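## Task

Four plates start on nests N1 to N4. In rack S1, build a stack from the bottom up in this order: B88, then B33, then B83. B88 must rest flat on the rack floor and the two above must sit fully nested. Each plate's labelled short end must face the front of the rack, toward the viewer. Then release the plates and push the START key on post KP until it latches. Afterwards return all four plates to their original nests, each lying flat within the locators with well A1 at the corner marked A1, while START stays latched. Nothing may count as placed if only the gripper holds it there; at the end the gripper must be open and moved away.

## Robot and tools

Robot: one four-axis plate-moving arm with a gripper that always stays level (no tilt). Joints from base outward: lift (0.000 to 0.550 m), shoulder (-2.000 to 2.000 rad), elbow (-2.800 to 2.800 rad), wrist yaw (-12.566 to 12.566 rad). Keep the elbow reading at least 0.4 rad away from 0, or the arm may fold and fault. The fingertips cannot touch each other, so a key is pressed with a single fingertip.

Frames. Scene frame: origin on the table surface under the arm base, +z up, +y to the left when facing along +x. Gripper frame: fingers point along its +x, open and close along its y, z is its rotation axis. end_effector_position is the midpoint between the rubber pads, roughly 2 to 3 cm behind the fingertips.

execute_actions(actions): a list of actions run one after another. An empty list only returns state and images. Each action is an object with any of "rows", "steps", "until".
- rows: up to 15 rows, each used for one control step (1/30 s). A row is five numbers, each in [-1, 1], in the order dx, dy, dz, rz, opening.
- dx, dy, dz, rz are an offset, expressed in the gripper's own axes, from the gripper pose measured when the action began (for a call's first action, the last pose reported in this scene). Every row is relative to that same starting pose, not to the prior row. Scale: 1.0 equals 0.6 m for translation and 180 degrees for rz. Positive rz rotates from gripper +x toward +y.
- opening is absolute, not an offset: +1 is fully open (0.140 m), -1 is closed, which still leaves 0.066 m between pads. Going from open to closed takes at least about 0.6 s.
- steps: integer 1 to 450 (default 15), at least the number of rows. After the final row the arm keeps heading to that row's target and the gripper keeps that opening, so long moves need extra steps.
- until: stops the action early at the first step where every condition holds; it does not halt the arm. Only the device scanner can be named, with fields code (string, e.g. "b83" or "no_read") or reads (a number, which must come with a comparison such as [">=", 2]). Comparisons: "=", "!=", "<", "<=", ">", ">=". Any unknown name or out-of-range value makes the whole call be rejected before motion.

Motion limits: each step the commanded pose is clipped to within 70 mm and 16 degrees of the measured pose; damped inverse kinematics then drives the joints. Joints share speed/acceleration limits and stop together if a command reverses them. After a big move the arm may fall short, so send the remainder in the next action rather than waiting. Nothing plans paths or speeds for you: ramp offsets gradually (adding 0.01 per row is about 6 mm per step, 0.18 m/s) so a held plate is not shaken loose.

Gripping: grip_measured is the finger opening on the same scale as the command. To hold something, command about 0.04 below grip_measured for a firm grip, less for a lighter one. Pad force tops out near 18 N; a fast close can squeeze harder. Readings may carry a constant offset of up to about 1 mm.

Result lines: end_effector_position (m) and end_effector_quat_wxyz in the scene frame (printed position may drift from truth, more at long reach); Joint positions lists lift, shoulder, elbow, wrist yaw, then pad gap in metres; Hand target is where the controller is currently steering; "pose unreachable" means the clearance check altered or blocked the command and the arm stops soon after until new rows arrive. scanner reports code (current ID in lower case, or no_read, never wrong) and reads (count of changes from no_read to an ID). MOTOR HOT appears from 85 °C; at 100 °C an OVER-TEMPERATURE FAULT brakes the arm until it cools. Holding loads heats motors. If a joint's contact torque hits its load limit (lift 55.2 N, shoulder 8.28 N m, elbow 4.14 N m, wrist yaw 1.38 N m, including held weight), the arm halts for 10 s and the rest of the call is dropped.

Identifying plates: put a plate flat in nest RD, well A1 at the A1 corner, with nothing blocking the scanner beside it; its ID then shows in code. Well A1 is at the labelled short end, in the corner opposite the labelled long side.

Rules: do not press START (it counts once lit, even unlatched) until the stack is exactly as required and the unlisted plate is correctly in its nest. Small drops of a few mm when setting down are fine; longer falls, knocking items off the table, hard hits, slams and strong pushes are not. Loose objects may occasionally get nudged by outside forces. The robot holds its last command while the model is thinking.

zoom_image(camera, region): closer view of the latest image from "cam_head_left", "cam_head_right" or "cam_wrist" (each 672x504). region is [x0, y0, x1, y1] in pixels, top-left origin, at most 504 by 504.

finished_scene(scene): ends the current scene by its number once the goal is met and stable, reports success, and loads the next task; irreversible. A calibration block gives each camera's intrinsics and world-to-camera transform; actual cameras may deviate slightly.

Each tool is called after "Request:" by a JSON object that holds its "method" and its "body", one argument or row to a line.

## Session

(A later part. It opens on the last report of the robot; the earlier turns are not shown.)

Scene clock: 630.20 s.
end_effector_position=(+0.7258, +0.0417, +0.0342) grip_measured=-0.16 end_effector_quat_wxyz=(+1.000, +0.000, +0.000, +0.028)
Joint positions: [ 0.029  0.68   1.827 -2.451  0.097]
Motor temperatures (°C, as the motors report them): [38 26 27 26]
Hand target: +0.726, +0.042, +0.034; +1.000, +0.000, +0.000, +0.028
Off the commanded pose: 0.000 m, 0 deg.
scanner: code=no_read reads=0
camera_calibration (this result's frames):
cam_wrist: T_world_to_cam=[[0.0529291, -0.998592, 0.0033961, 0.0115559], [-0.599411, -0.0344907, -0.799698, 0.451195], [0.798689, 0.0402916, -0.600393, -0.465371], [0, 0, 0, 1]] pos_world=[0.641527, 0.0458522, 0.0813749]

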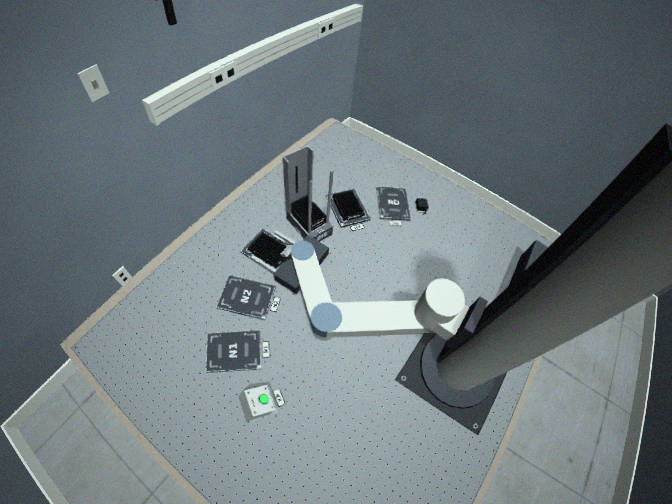

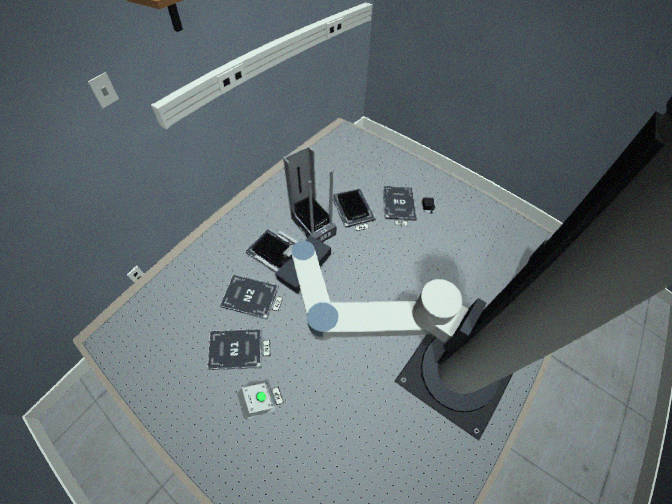

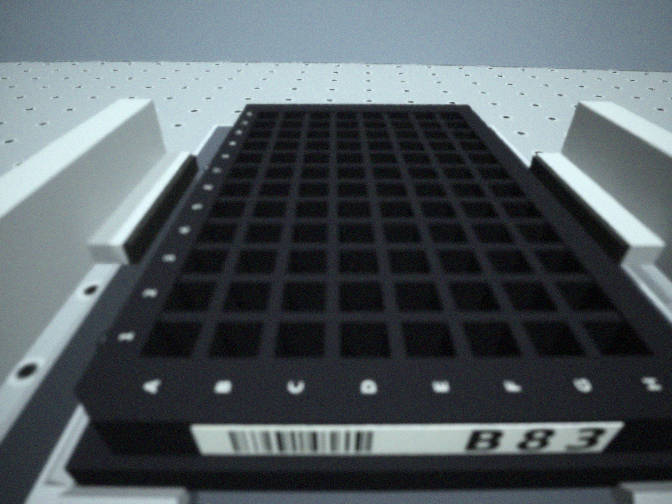

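Request:
{"method": "execute_actions", "body": {
  "actions": [
    {"rows":[[0,0,0.03,0,0],[-0.02,0,0.05,0,0],[-0.22,0,0.0873,0,0],[-0.22,0,0.0873,0,0],[-0.22,0,0.0873,0,0],[-0.22,0,0.0873,0,0],[-0.22,0,0.0873,0,0],[-0.22,0,0.0873,0,0],[-0.22,0,0.0873,-0.03,0],[-0.22,0,0.0873,-0.06,0],[-0.22,0,0.0873,-0.1075,0],[-0.22,0,0.0873,-0.1075,0],[-0.22,0,0.0873,-0.1075,0],[-0.22,0,0.0873,-0.1075,0],[-0.2472,-0.225,0.0873,-0.1075,0]],"steps":34},
    {"rows":[[0.2,0,0,0,0]],"steps":18}
  ]
}}

Scene clock: 645.13 s.
end_effector_position=(+0.6922, -0.1337, +0.0865) grip_measured=+0.00 end_effector_quat_wxyz=(+0.988, +0.000, +0.000, -0.152)
Joint positions: [ 0.082  0.411  1.717 -2.433  0.103]
Motor temperatures (°C, as the motors report them): [38 26 27 26]
Hand target: +0.692, -0.134, +0.086; +0.988, +0.000, +0.000, -0.152
Off the commanded pose: 0.000 m, 0 deg.
scanner: code=no_read reads=0
camera_calibration (this result's frames):
cam_wrist: T_world_to_cam=[[-0.30271, -0.953077, 0.0033961, 0.0902661], [-0.573049, 0.179158, -0.799698, 0.477119], [0.761565, -0.244022, -0.600393, -0.412326], [0, 0, 0, 1]] pos_world=[0.61475, -0.100066, 0.133687]

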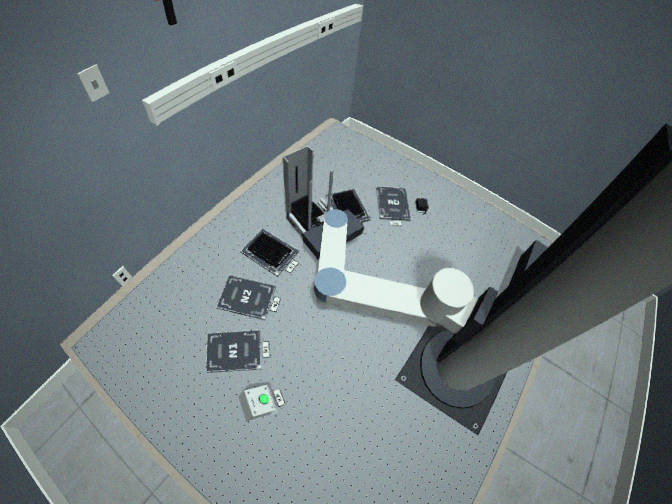

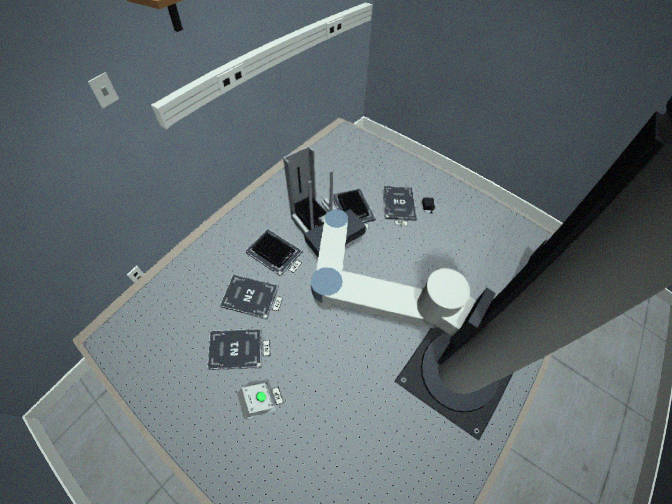

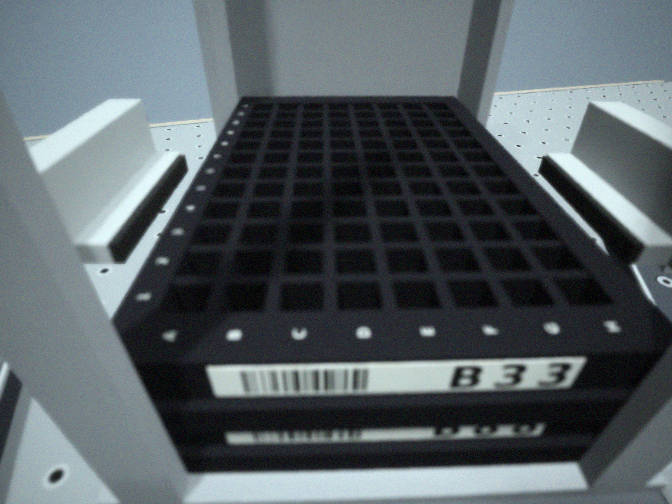

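Request:
{"method": "execute_actions", "body": {
  "actions": [
    {"rows":[[0.0139,0.0025,0,0.0072,-0.1],[0.0139,0.0025,0,0.0072,-0.2],[0.0139,0.0025,0,0.0072,-0.3],[0.0139,0.0025,0,0.0072,-0.3],[0.0139,0.0025,0,0.0072,-0.35],[0.0139,0.0025,0,0.0072,-0.4],[0.0139,0.0025,0,0.0072,-0.44],[0.0139,0.0025,0,0.0072,-0.47],[0.0139,0.0025,0,0.0072,-0.5],[0.0139,0.0025,0,0.0072,-0.52],[0.0139,0.0025,0,0.0072,-0.54],[0.0139,0.0025,0,0.0072,-0.56],[0.0139,0.0025,0,0.0072,-0.58],[0.0139,0.0025,0,0.0072,-0.6],[0.0139,0.0025,0,0.0072,-0.62]],"steps":18}
  ]
}}

Scene clock: 656.43 s.
end_effector_position=(+0.7005, -0.1348, +0.0865) grip_measured=-0.57 end_effector_quat_wxyz=(+0.990, +0.000, +0.000, -0.140)
Joint positions: [ 0.082  0.384  1.766 -2.432  0.082]
Motor temperatures (°C, as the motors report them): [38 26 27 26]
Hand target: +0.701, -0.135, +0.087; +0.990, +0.000, +0.000, -0.140
Off the commanded pose: 0.000 m, 0 deg.
scanner: code=no_read reads=0
camera_calibration (this result's frames):
cam_wrist: T_world_to_cam=[[-0.281053, -0.959686, 0.0033961, 0.075677], [-0.576959, 0.166138, -0.799698, 0.483106], [0.766895, -0.226717, -0.600393, -0.420383], [0, 0, 0, 1]] pos_world=[0.622391, -0.102944, 0.133687]

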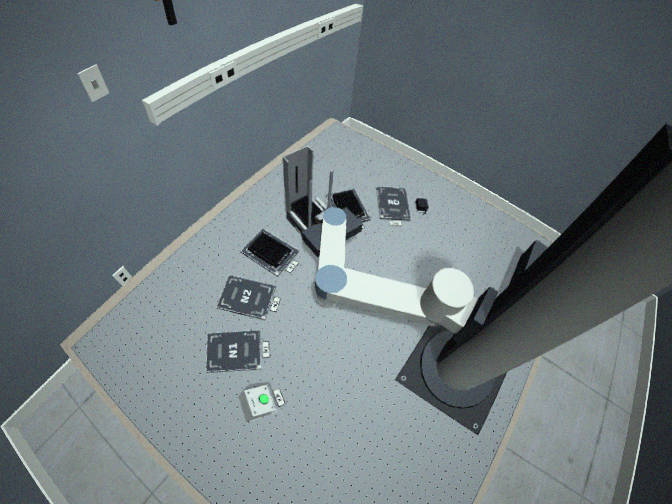

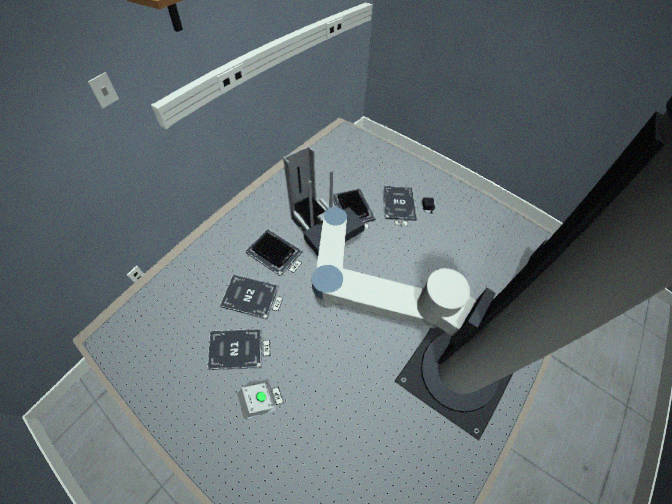

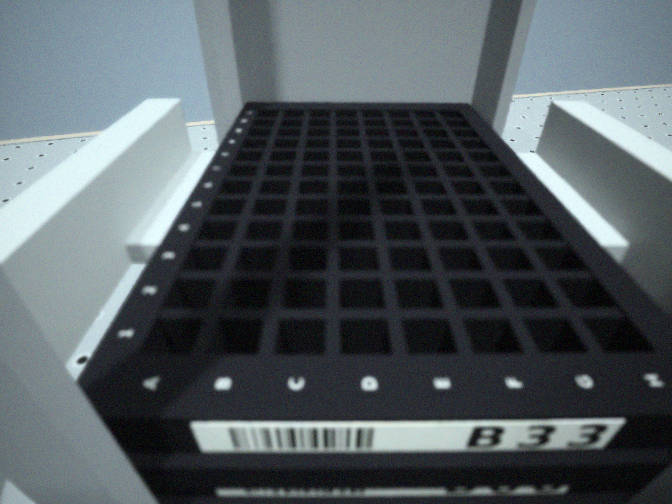

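Request:
{"method": "execute_actions", "body": {
  "actions": [
    {"rows":[[0,0,0.002,0,-0.62],[0,0,0.005,0,-0.62],[0,0,0.012,0,-0.62],[0,0,0.024,0,-0.62],[0,0,0.04,0,-0.62],[0,0,0.06,0,-0.62],[0,0,0.085,0,-0.62],[0,0,0.409,0,-0.62]],"steps":31},
    {"rows":[[-0.002,0.005,0,0,-0.62],[-0.005,0.014,0,0,-0.62],[-0.009,0.027,0,0,-0.62],[-0.015,0.044,0,0,-0.62],[-0.021,0.064,0,0,-0.62],[-0.03,0.09,0,0,-0.62],[-0.04,0.12,0,0,-0.62],[-0.1,0.3,0,0,-0.62]],"steps":25},
    {"rows":[[-0.002,0.005,-0.005,0.003,-0.62],[-0.007,0.015,-0.015,0.008,-0.62],[-0.014,0.03,-0.03,0.016,-0.62],[-0.022,0.05,-0.05,0.03,-0.62],[-0.036,0.08,-0.08,0.045,-0.62],[-0.05,0.11,-0.11,0.06,-0.62],[-0.063,0.14,-0.14,0.075,-0.62],[-0.077,0.17,-0.17,0.09,-0.62],[-0.09,0.2,-0.2,0.105,-0.62],[-0.1122,0.2485,-0.25,0.12,-0.62],[-0.1122,0.2485,-0.25,0.14,-0.62],[-0.1122,0.2485,-0.478,0.2268,-0.62]],"steps":38}
  ]
}}

Scene clock: 675.20 s.
end_effector_position=(+0.6696, +0.2172, +0.0451) grip_measured=-0.57 end_effector_quat_wxyz=(+0.977, +0.000, +0.000, +0.214)
Joint positions: [ 0.04   1.038  1.752 -2.358  0.082]
Motor temperatures (°C, as the motors report them): [38 26 27 26]
Hand target: +0.670, +0.217, +0.045; +0.977, +0.000, +0.000, +0.214
Off the commanded pose: 0.000 m, 0 deg.
scanner: code=no_read reads=0
camera_calibration (this result's frames):
cam_wrist: T_world_to_cam=[[0.416073, -0.909325, 0.0033961, -0.072767], [-0.544829, -0.25228, -0.799698, 0.443031], [0.728042, 0.330882, -0.600393, -0.436809], [0, 0, 0, 1]] pos_world=[0.589668, 0.190131, 0.0922806]

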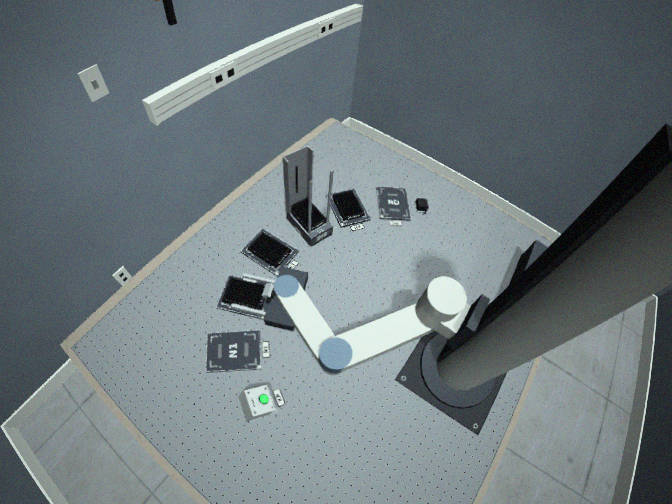

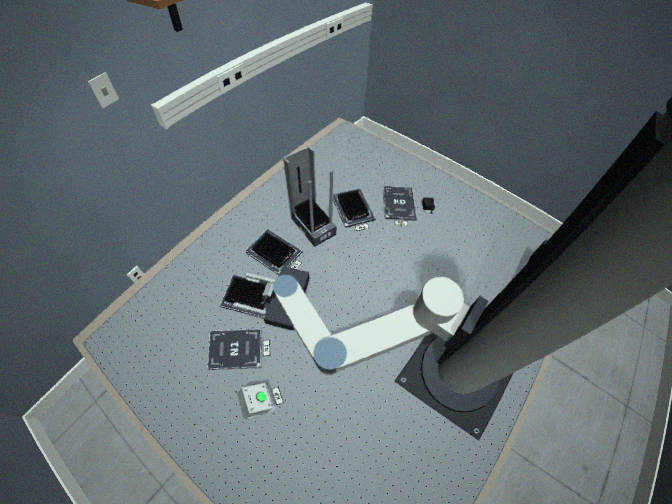

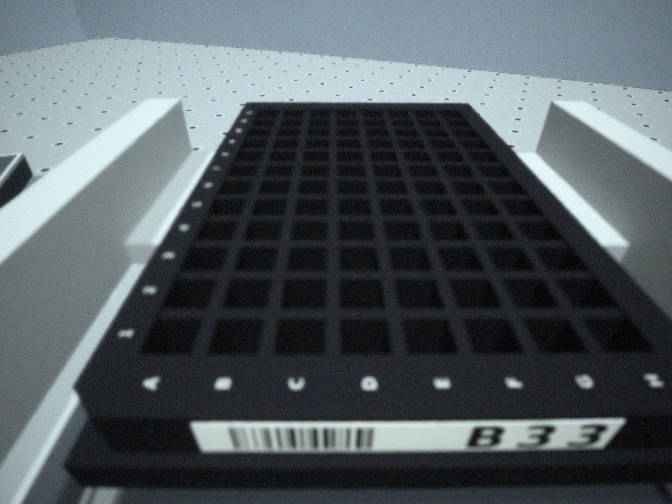

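Request:
{"method": "execute_actions", "body": {
  "actions": [
    {"rows":[[-0.0004,-0.0009,-0.003,-0.0004,-0.62],[-0.0004,-0.0009,-0.006,-0.0004,-0.62],[-0.0004,-0.0009,-0.008,-0.0004,-0.62],[-0.0004,-0.0009,-0.01,-0.0004,-0.62],[-0.0004,-0.0009,-0.012,-0.0004,-0.62],[-0.0004,-0.0009,-0.014,-0.0004,-0.62],[-0.0004,-0.0009,-0.016,-0.0004,-0.62],[-0.0004,-0.0009,-0.0182,-0.0004,-0.62]],"steps":12},
    {"rows":[[0,0,0,0,-0.58],[0,0,0,0,-0.55],[0,0,0,0,-0.5],[0,0,0,0,-0.3],[0,0,0,0,0]],"steps":6}
  ]
}}

Scene clock: 683.63 s.
end_effector_position=(+0.6696, +0.2167, +0.0341) grip_measured=-0.27 end_effector_quat_wxyz=(+0.977, +0.000, +0.000, +0.214)
Joint positions: [ 0.029  1.038  1.75  -2.358  0.093]
Motor temperatures (°C, as the motors report them): [38 26 27 26]
Hand target: +0.670, +0.217, +0.034; +0.977, +0.000, +0.000, +0.214
Off the commanded pose: 0.000 m, 0 deg.
scanner: code=no_read reads=0
camera_calibration (this result's frames):
cam_wrist: T_world_to_cam=[[0.415014, -0.909809, 0.0033961, -0.072351], [-0.545122, -0.251645, -0.799698, 0.434171], [0.728427, 0.330034, -0.600393, -0.443306], [0, 0, 0, 1]] pos_world=[0.589619, 0.189738, 0.0812936]

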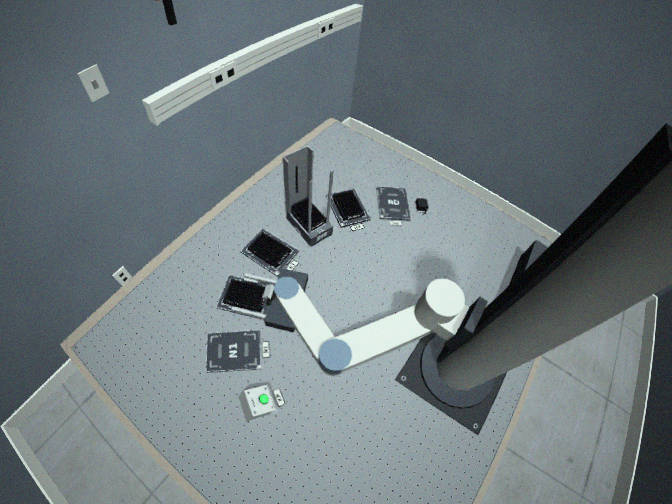

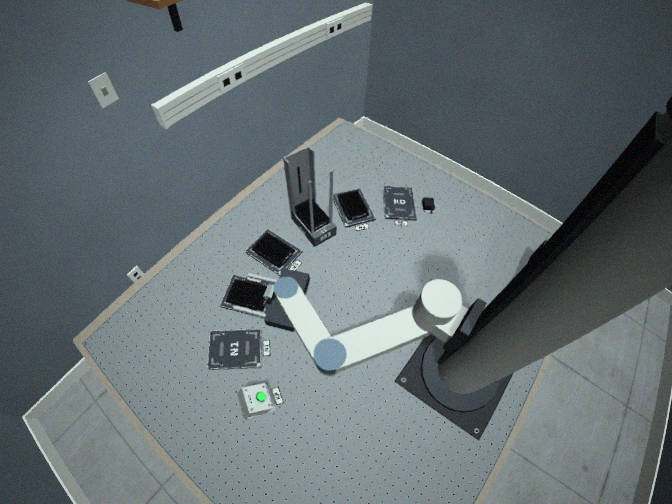

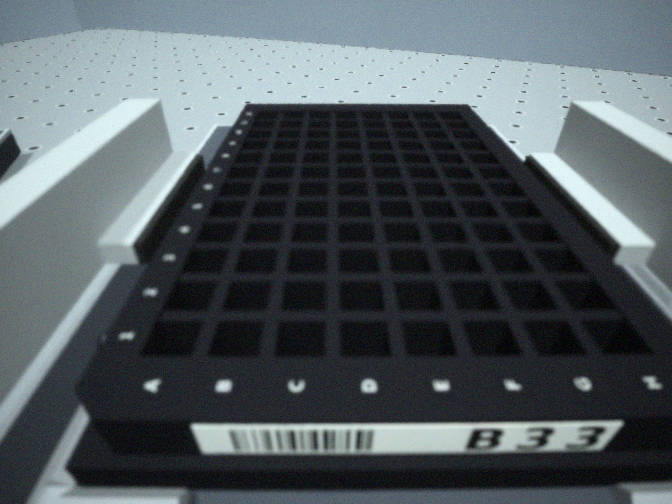

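Request:
{"method": "execute_actions", "body": {
  "actions": [
    {"rows":[[0,0,0.066,0,0],[0,0,0.066,0,0],[0,0,0.066,0,0],[0,0,0.066,0,0],[0,0,0.066,0,0],[0,0,0.066,0,0],[0,0,0.066,0,0],[-0.3611,-0.4125,0.066,-0.2269,0]],"steps":38}
  ]
}}

Scene clock: 694.17 s.
end_effector_position=(+0.5760, -0.0988, +0.0737) grip_measured=+0.00 end_effector_quat_wxyz=(+0.990, +0.000, +0.000, -0.141)
Joint positions: [ 0.069  0.676  1.097 -2.056  0.103]
Motor temperatures (°C, as the motors report them): [38 26 27 26]
Hand target: +0.576, -0.099, +0.074; +0.990, +0.000, +0.000, -0.140
Off the commanded pose: 0.000 m, 0 deg.
scanner: code=no_read reads=0
camera_calibration (this result's frames):
cam_wrist: T_world_to_cam=[[-0.281764, -0.959478, 0.0033961, 0.0756875], [-0.576836, 0.166565, -0.799698, 0.395033], [0.766727, -0.227285, -0.600393, -0.324387], [0, 0, 0, 1]] pos_world=[0.497911, -0.0669064, 0.12089]

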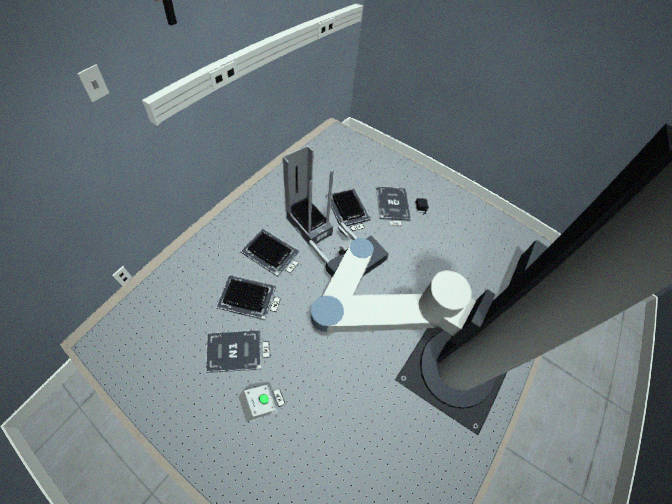

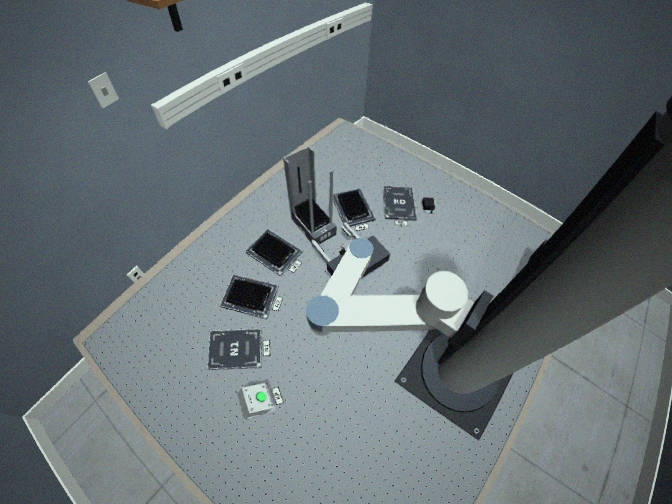

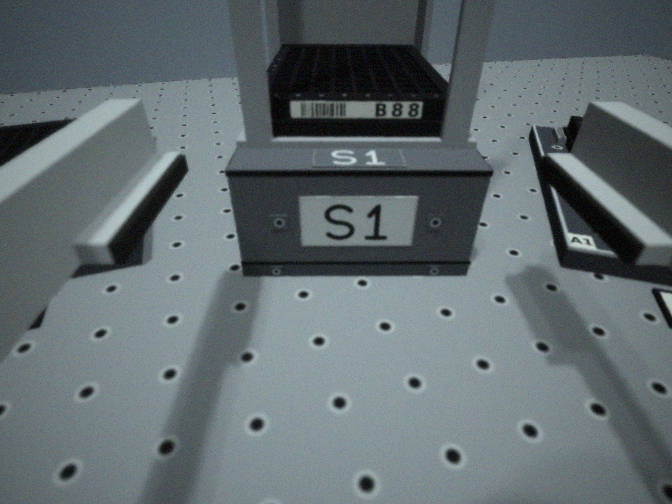

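Request:
{"method": "execute_actions", "body": {
  "actions": [
    {"rows":[[0.2168,0.0005,0,0.0003,0]],"steps":19},
    {"rows":[[0,0,0,0,-0.2],[0,0,0,0,-0.3],[0,0,0,0,-0.4],[0,0,0,0,-0.46],[0,0,0,0,-0.5],[0,0,0,0,-0.52],[0,0,0,0,-0.54],[0,0,0,0,-0.56],[0,0,0,0,-0.58],[0,0,0,0,-0.6],[0,0,0,0,-0.62]],"steps":14}
  ]
}}

Scene clock: 704.97 s.
end_effector_position=(+0.7010, -0.1349, +0.0737) grip_measured=-0.57 end_effector_quat_wxyz=(+0.990, +0.000, +0.000, -0.140)
Joint positions: [ 0.069  0.383  1.769 -2.434  0.082]
Motor temperatures (°C, as the motors report them): [38 26 27 26]
Hand target: +0.701, -0.135, +0.074; +0.990, +0.000, +0.000, -0.140
Off the commanded pose: 0.000 m, 0 deg.
scanner: code=no_read reads=0
camera_calibration (this result's frames):
cam_wrist: T_world_to_cam=[[-0.280775, -0.959768, 0.0033961, 0.0755765], [-0.577007, 0.165971, -0.799698, 0.473193], [0.76696, -0.226495, -0.600393, -0.428471], [0, 0, 0, 1]] pos_world=[0.622876, -0.103047, 0.120904]

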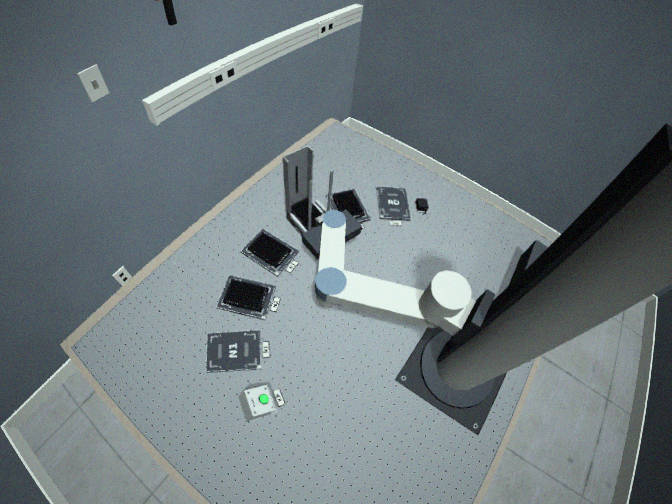

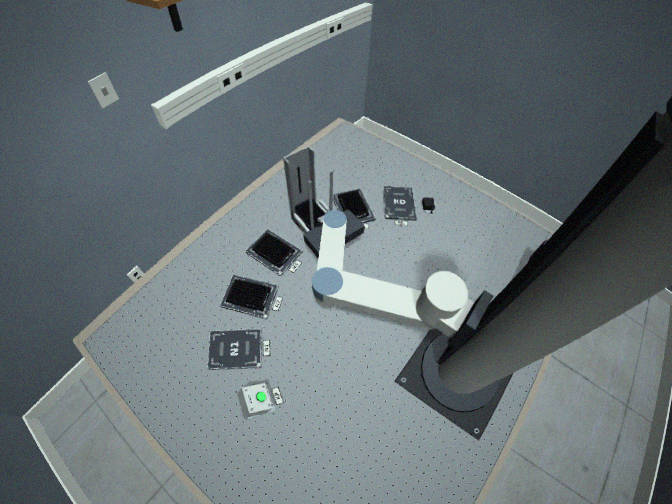

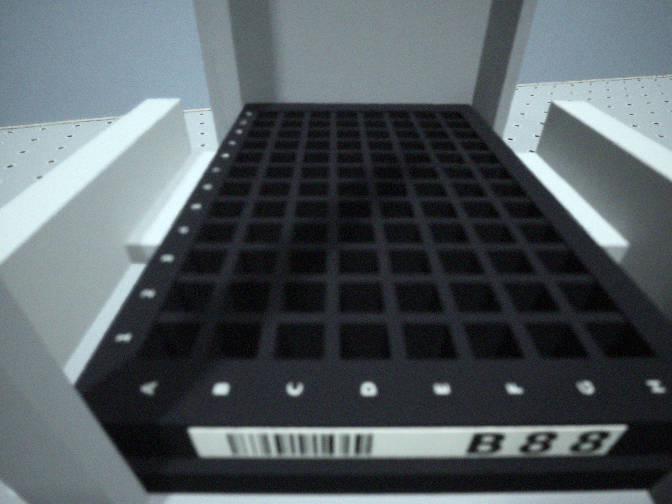

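Request:
{"method": "execute_actions", "body": {
  "actions": [
    {"rows":[[0,0,0.002,0,-0.62],[0.0005,0,0.005,0,-0.62],[0.0005,0,0.012,0,-0.62],[0.0005,0,0.024,0,-0.62],[0.0005,0,0.04,0,-0.62],[0.0005,0,0.06,0,-0.62],[0.0005,0,0.085,0,-0.62],[0.0005,0,0.4305,0,-0.62]],"steps":32},
    {"rows":[[-0.002,0.005,0,0,-0.62],[-0.006,0.014,0,0,-0.62],[-0.012,0.027,0,0,-0.62],[-0.02,0.044,0,0,-0.62],[-0.03,0.064,0,0,-0.62],[-0.04,0.09,0,0,-0.62],[-0.055,0.12,0,0,-0.62],[-0.15,0.33,0,0,-0.62]],"steps":26},
    {"rows":[[-0.003,0.005,-0.005,0.003,-0.62],[-0.01,0.015,-0.015,0.008,-0.62],[-0.02,0.03,-0.03,0.016,-0.62],[-0.033,0.05,-0.05,0.03,-0.62],[-0.052,0.08,-0.08,0.045,-0.62],[-0.07,0.11,-0.11,0.06,-0.62],[-0.09,0.14,-0.14,0.075,-0.62],[-0.11,0.17,-0.17,0.09,-0.62],[-0.13,0.2,-0.2,0.105,-0.62],[-0.16,0.2485,-0.25,0.12,-0.62],[-0.16,0.2485,-0.25,0.14,-0.62],[-0.2807,0.4258,-0.4617,0.329,-0.62]],"steps":42}
  ]
}}

Scene clock: 724.07 s.
end_effector_position=(+0.5785, +0.3730, +0.0550) grip_measured=-0.57 end_effector_quat_wxyz=(+0.930, +0.000, +0.000, +0.368)
Joint positions: [ 0.05   1.349  1.809 -2.404  0.082]
Motor temperatures (°C, as the motors report them): [38 26 27 26]
Hand target: +0.579, +0.373, +0.055; +0.930, +0.000, +0.000, +0.368
Off the commanded pose: 0.000 m, 0 deg.
scanner: code=no_read reads=0
camera_calibration (this result's frames):
cam_wrist: T_world_to_cam=[[0.682333, -0.731033, 0.0033961, -0.113766], [-0.437059, -0.411658, -0.799698, 0.437717], [0.586004, 0.544176, -0.600393, -0.413473], [0, 0, 0, 1]] pos_world=[0.511231, 0.322026, 0.102181]

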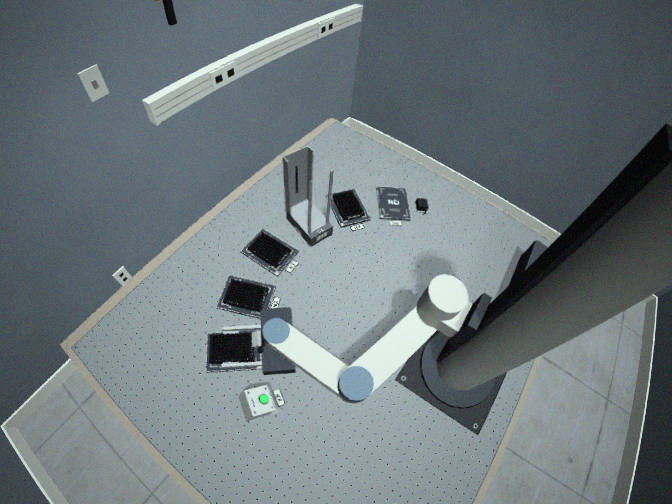

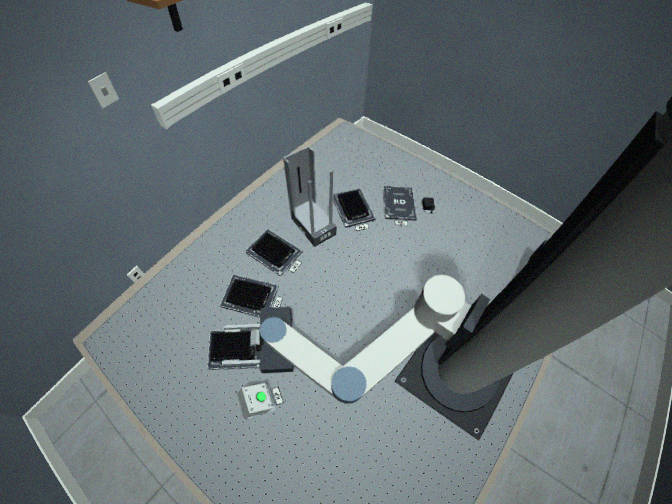

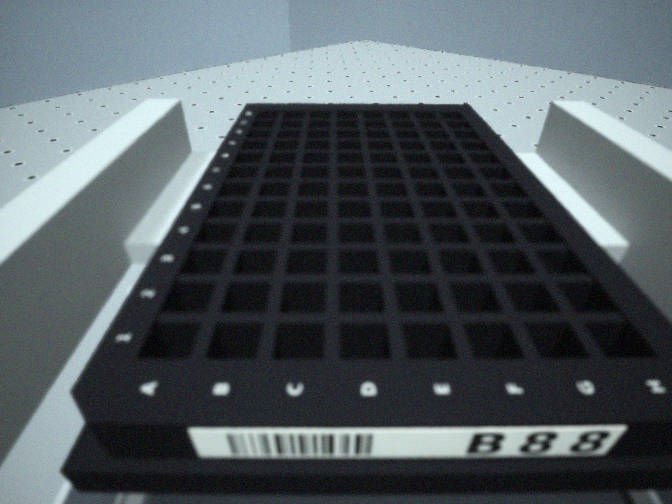

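Request:
{"method": "execute_actions", "body": {
  "actions": []
}}

Scene clock: 759.77 s.
end_effector_position=(+0.5785, +0.3730, +0.0550) grip_measured=-0.57 end_effector_quat_wxyz=(+0.930, +0.000, +0.000, +0.368)
Joint positions: [ 0.05   1.349  1.809 -2.404  0.082]
Motor temperatures (°C, as the motors report them): [38 26 27 26]
Hand target: +0.579, +0.373, +0.055; +0.930, +0.000, +0.000, +0.368
Off the commanded pose: 0.000 m, 0 deg.
scanner: code=no_read reads=0
camera_calibration (this result's frames):
cam_wrist: T_world_to_cam=[[0.682334, -0.731033, 0.0033961, -0.113766], [-0.437059, -0.411659, -0.799698, 0.437718], [0.586003, 0.544177, -0.600393, -0.413473], [0, 0, 0, 1]] pos_world=[0.511231, 0.322026, 0.102183]

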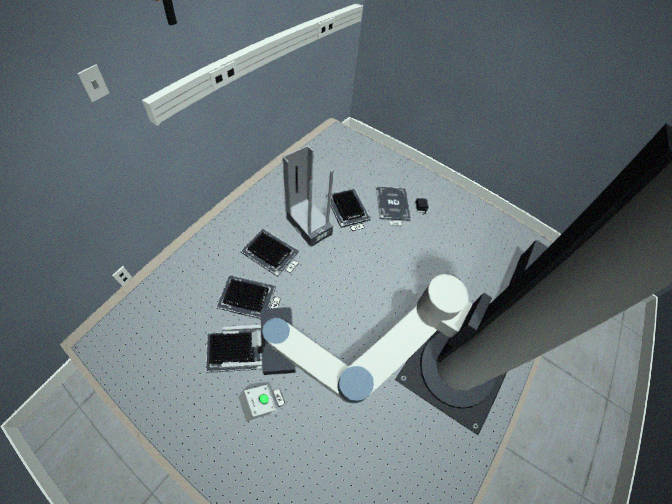

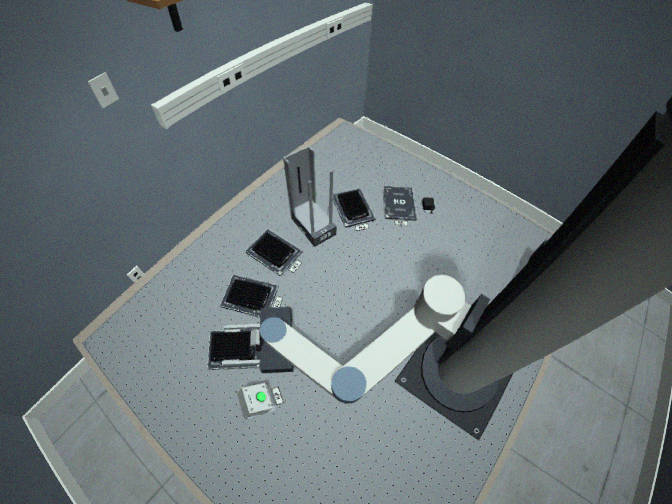

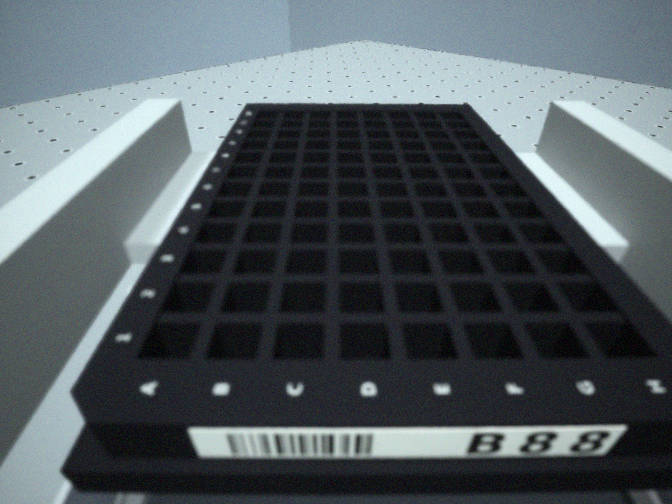

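Request:
{"method": "execute_actions", "body": {
  "actions": [
    {"rows":[[0,-0.0014,-0.003,-0.0006,-0.62],[0,-0.0014,-0.007,-0.0006,-0.62],[0,-0.0014,-0.011,-0.0006,-0.62],[0,-0.0014,-0.015,-0.0006,-0.62],[0,-0.0014,-0.018,-0.0006,-0.62],[0,-0.0014,-0.021,-0.0006,-0.62],[0,-0.0014,-0.023,-0.0006,-0.62],[0,-0.0014,-0.025,-0.0006,-0.62],[0,-0.0014,-0.027,-0.0006,-0.62],[0,-0.0014,-0.029,-0.0006,-0.62],[0,-0.0014,-0.031,-0.0006,-0.62],[0,-0.0014,-0.033,-0.0006,-0.62],[0,-0.0014,-0.0347,-0.0006,-0.62]],"steps":19}
  ]
}}

Scene clock: 776.73 s.
end_effector_position=(+0.5790, +0.3724, +0.0341) grip_measured=-0.57 end_effector_quat_wxyz=(+0.930, +0.000, +0.000, +0.367)
Joint positions: [ 0.029  1.348  1.809 -2.405  0.082]
Motor temperatures (°C, as the motors report them): [38 26 27 26]
Hand target: +0.579, +0.372, +0.034; +0.930, +0.000, +0.000, +0.367
Off the commanded pose: 0.000 m, 0 deg.
scanner: code=no_read reads=0
camera_calibration (this result's frames):
cam_wrist: T_world_to_cam=[[0.681019, -0.732258, 0.0033961, -0.113267], [-0.437798, -0.410872, -0.799698, 0.42115], [0.586981, 0.543122, -0.600393, -0.426179], [0, 0, 0, 1]] pos_world=[0.511675, 0.321566, 0.0813028]

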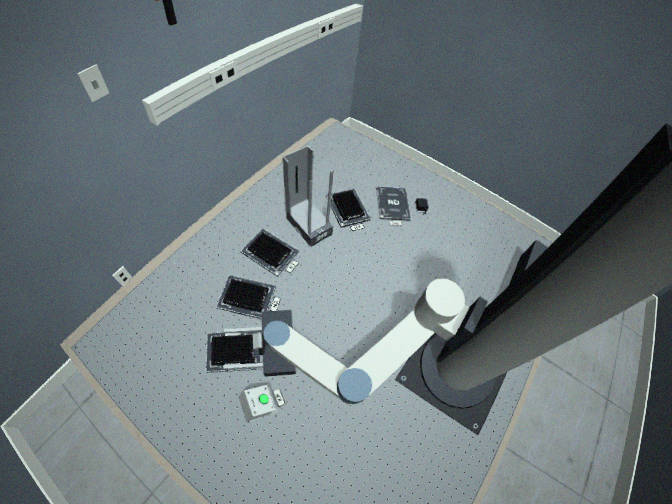

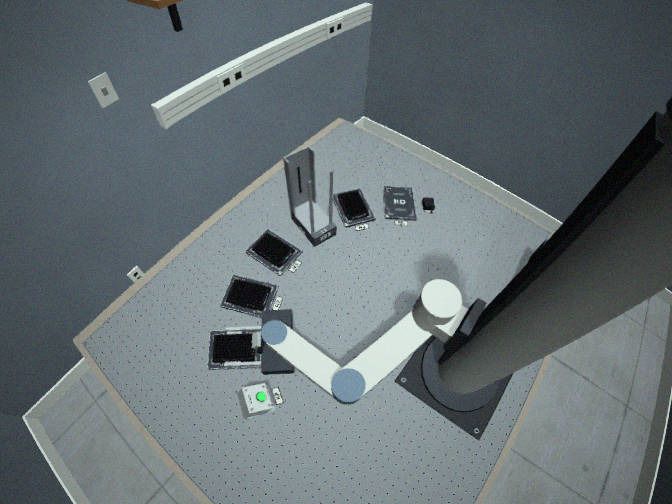

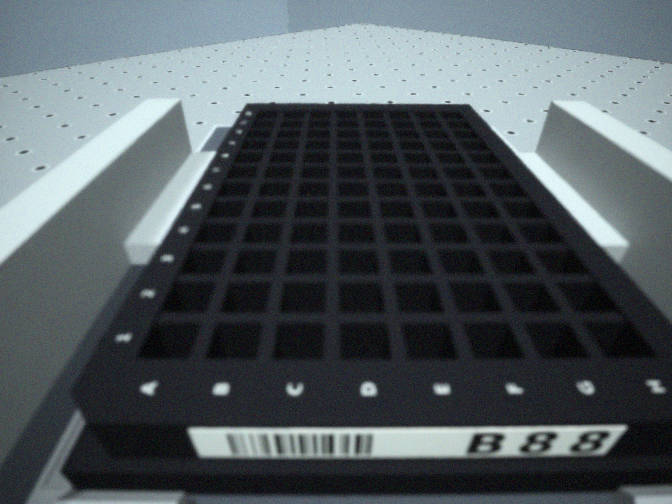

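Request:
{"method": "execute_actions", "body": {
  "actions": [
    {"rows":[[0,0,0,0,-0.58],[0,0,0,0,-0.55],[0,0,0,0,-0.5],[0,0,0,0,-0.3],[0,0,0,0,0]],"steps":10},
    {"rows":[[0,0,0.03,0,0],[0,0,0.06,0,0],[0,0,0.1,0,0],[0,0,0.15,0,0],[0,0,0.2,0,0],[0,0,0.2,0,0],[0,0,0.2,0,0],[0,0,0.2,0,0],[-0.05,-0.03,0.2,0,0],[-0.1,-0.06,0.2,0,0],[-0.2,-0.1,0.2,0,0]],"steps":28}
  ]
}}

Request:
{"method": "zoom_image", "body": {
  "camera": "cam_head_left",
  "region": [190,140,450,430]
}}

Scene clock: 785.80 s.
end_effector_position=(+0.5324, +0.2464, +0.1542) grip_measured=+0.00 end_effector_quat_wxyz=(+0.930, +0.000, +0.000, +0.367)
Joint positions: [ 0.149  1.391  1.204 -1.844  0.103]
Motor temperatures (°C, as the motors report them): [38 26 27 26]
Hand target: +0.532, +0.247, +0.154; +0.930, +0.000, +0.000, +0.367
Off the commanded pose: 0.000 m, 0 deg.
scanner: code=no_read reads=0
camera_calibration (this result's frames):
cam_wrist: T_world_to_cam=[[0.680443, -0.732793, 0.0033961, -0.173772], [-0.438121, -0.410528, -0.799698, 0.445066], [0.587407, 0.542661, -0.600393, -0.258435], [0, 0, 0, 1]] pos_world=[0.465042, 0.195616, 0.201346]

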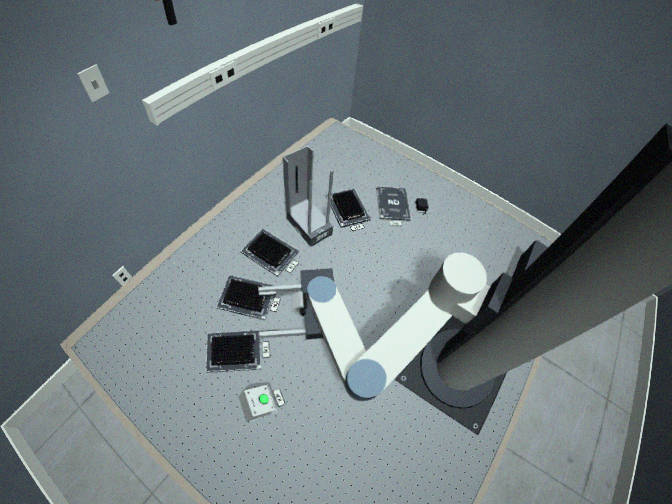

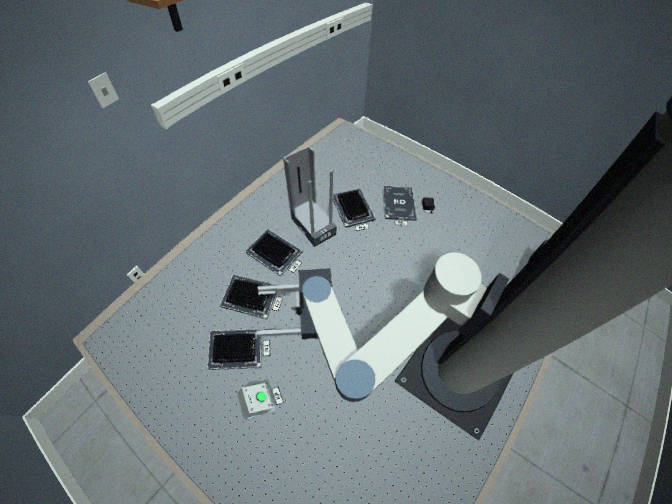

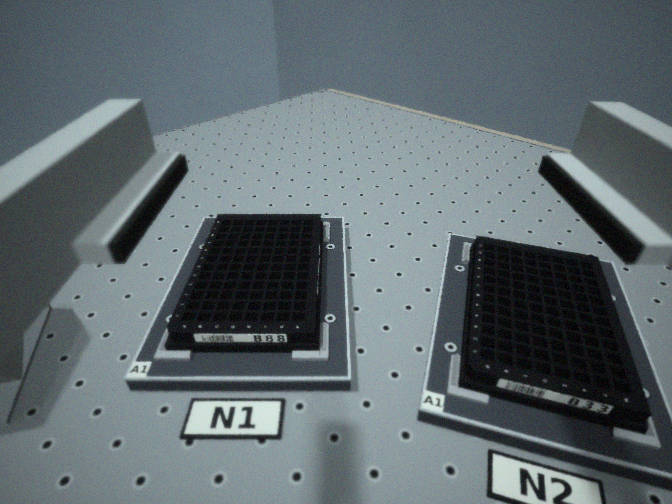

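Region (190, 140, 450, 430) of cam_head_left's 672x504 image, scaled by 1.738, with more detail than that image has; it fills the left 452 columns of this view, and the rest is white.

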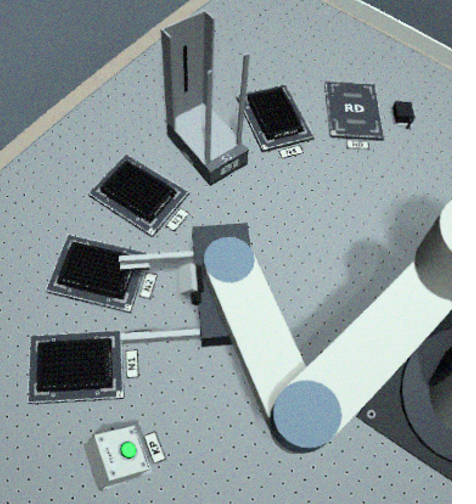

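Request:
{"method": "zoom_image", "body": {
  "camera": "cam_head_left",
  "region": [200,220,310,380]
}}

Request:
{"method": "zoom_image", "body": {
  "camera": "cam_head_right",
  "region": [320,180,390,240]
}}

Region (200, 220, 310, 380) of cam_head_left's 672x504 image, scaled by 3.150, with more detail than that image has; it fills the left 346 columns of this view, and the rest is white.

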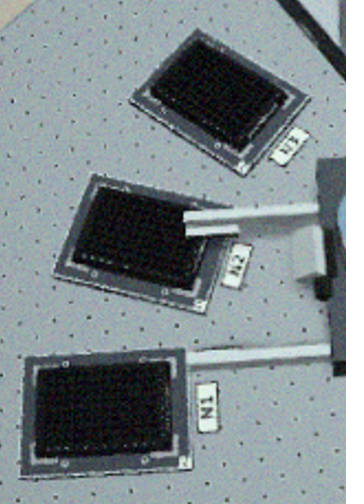

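Region (320, 180, 390, 240) of cam_head_right's 672x504 image, scaled by 7.200, with more detail than that image has; it fills the top 432 rows of this view, and the rest is white.

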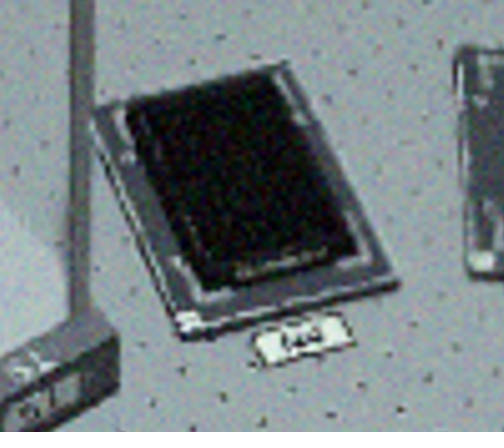

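Request:
{"method": "finished_scene", "body": {
  "scene": 1
}}

The scene is finished: the task was done.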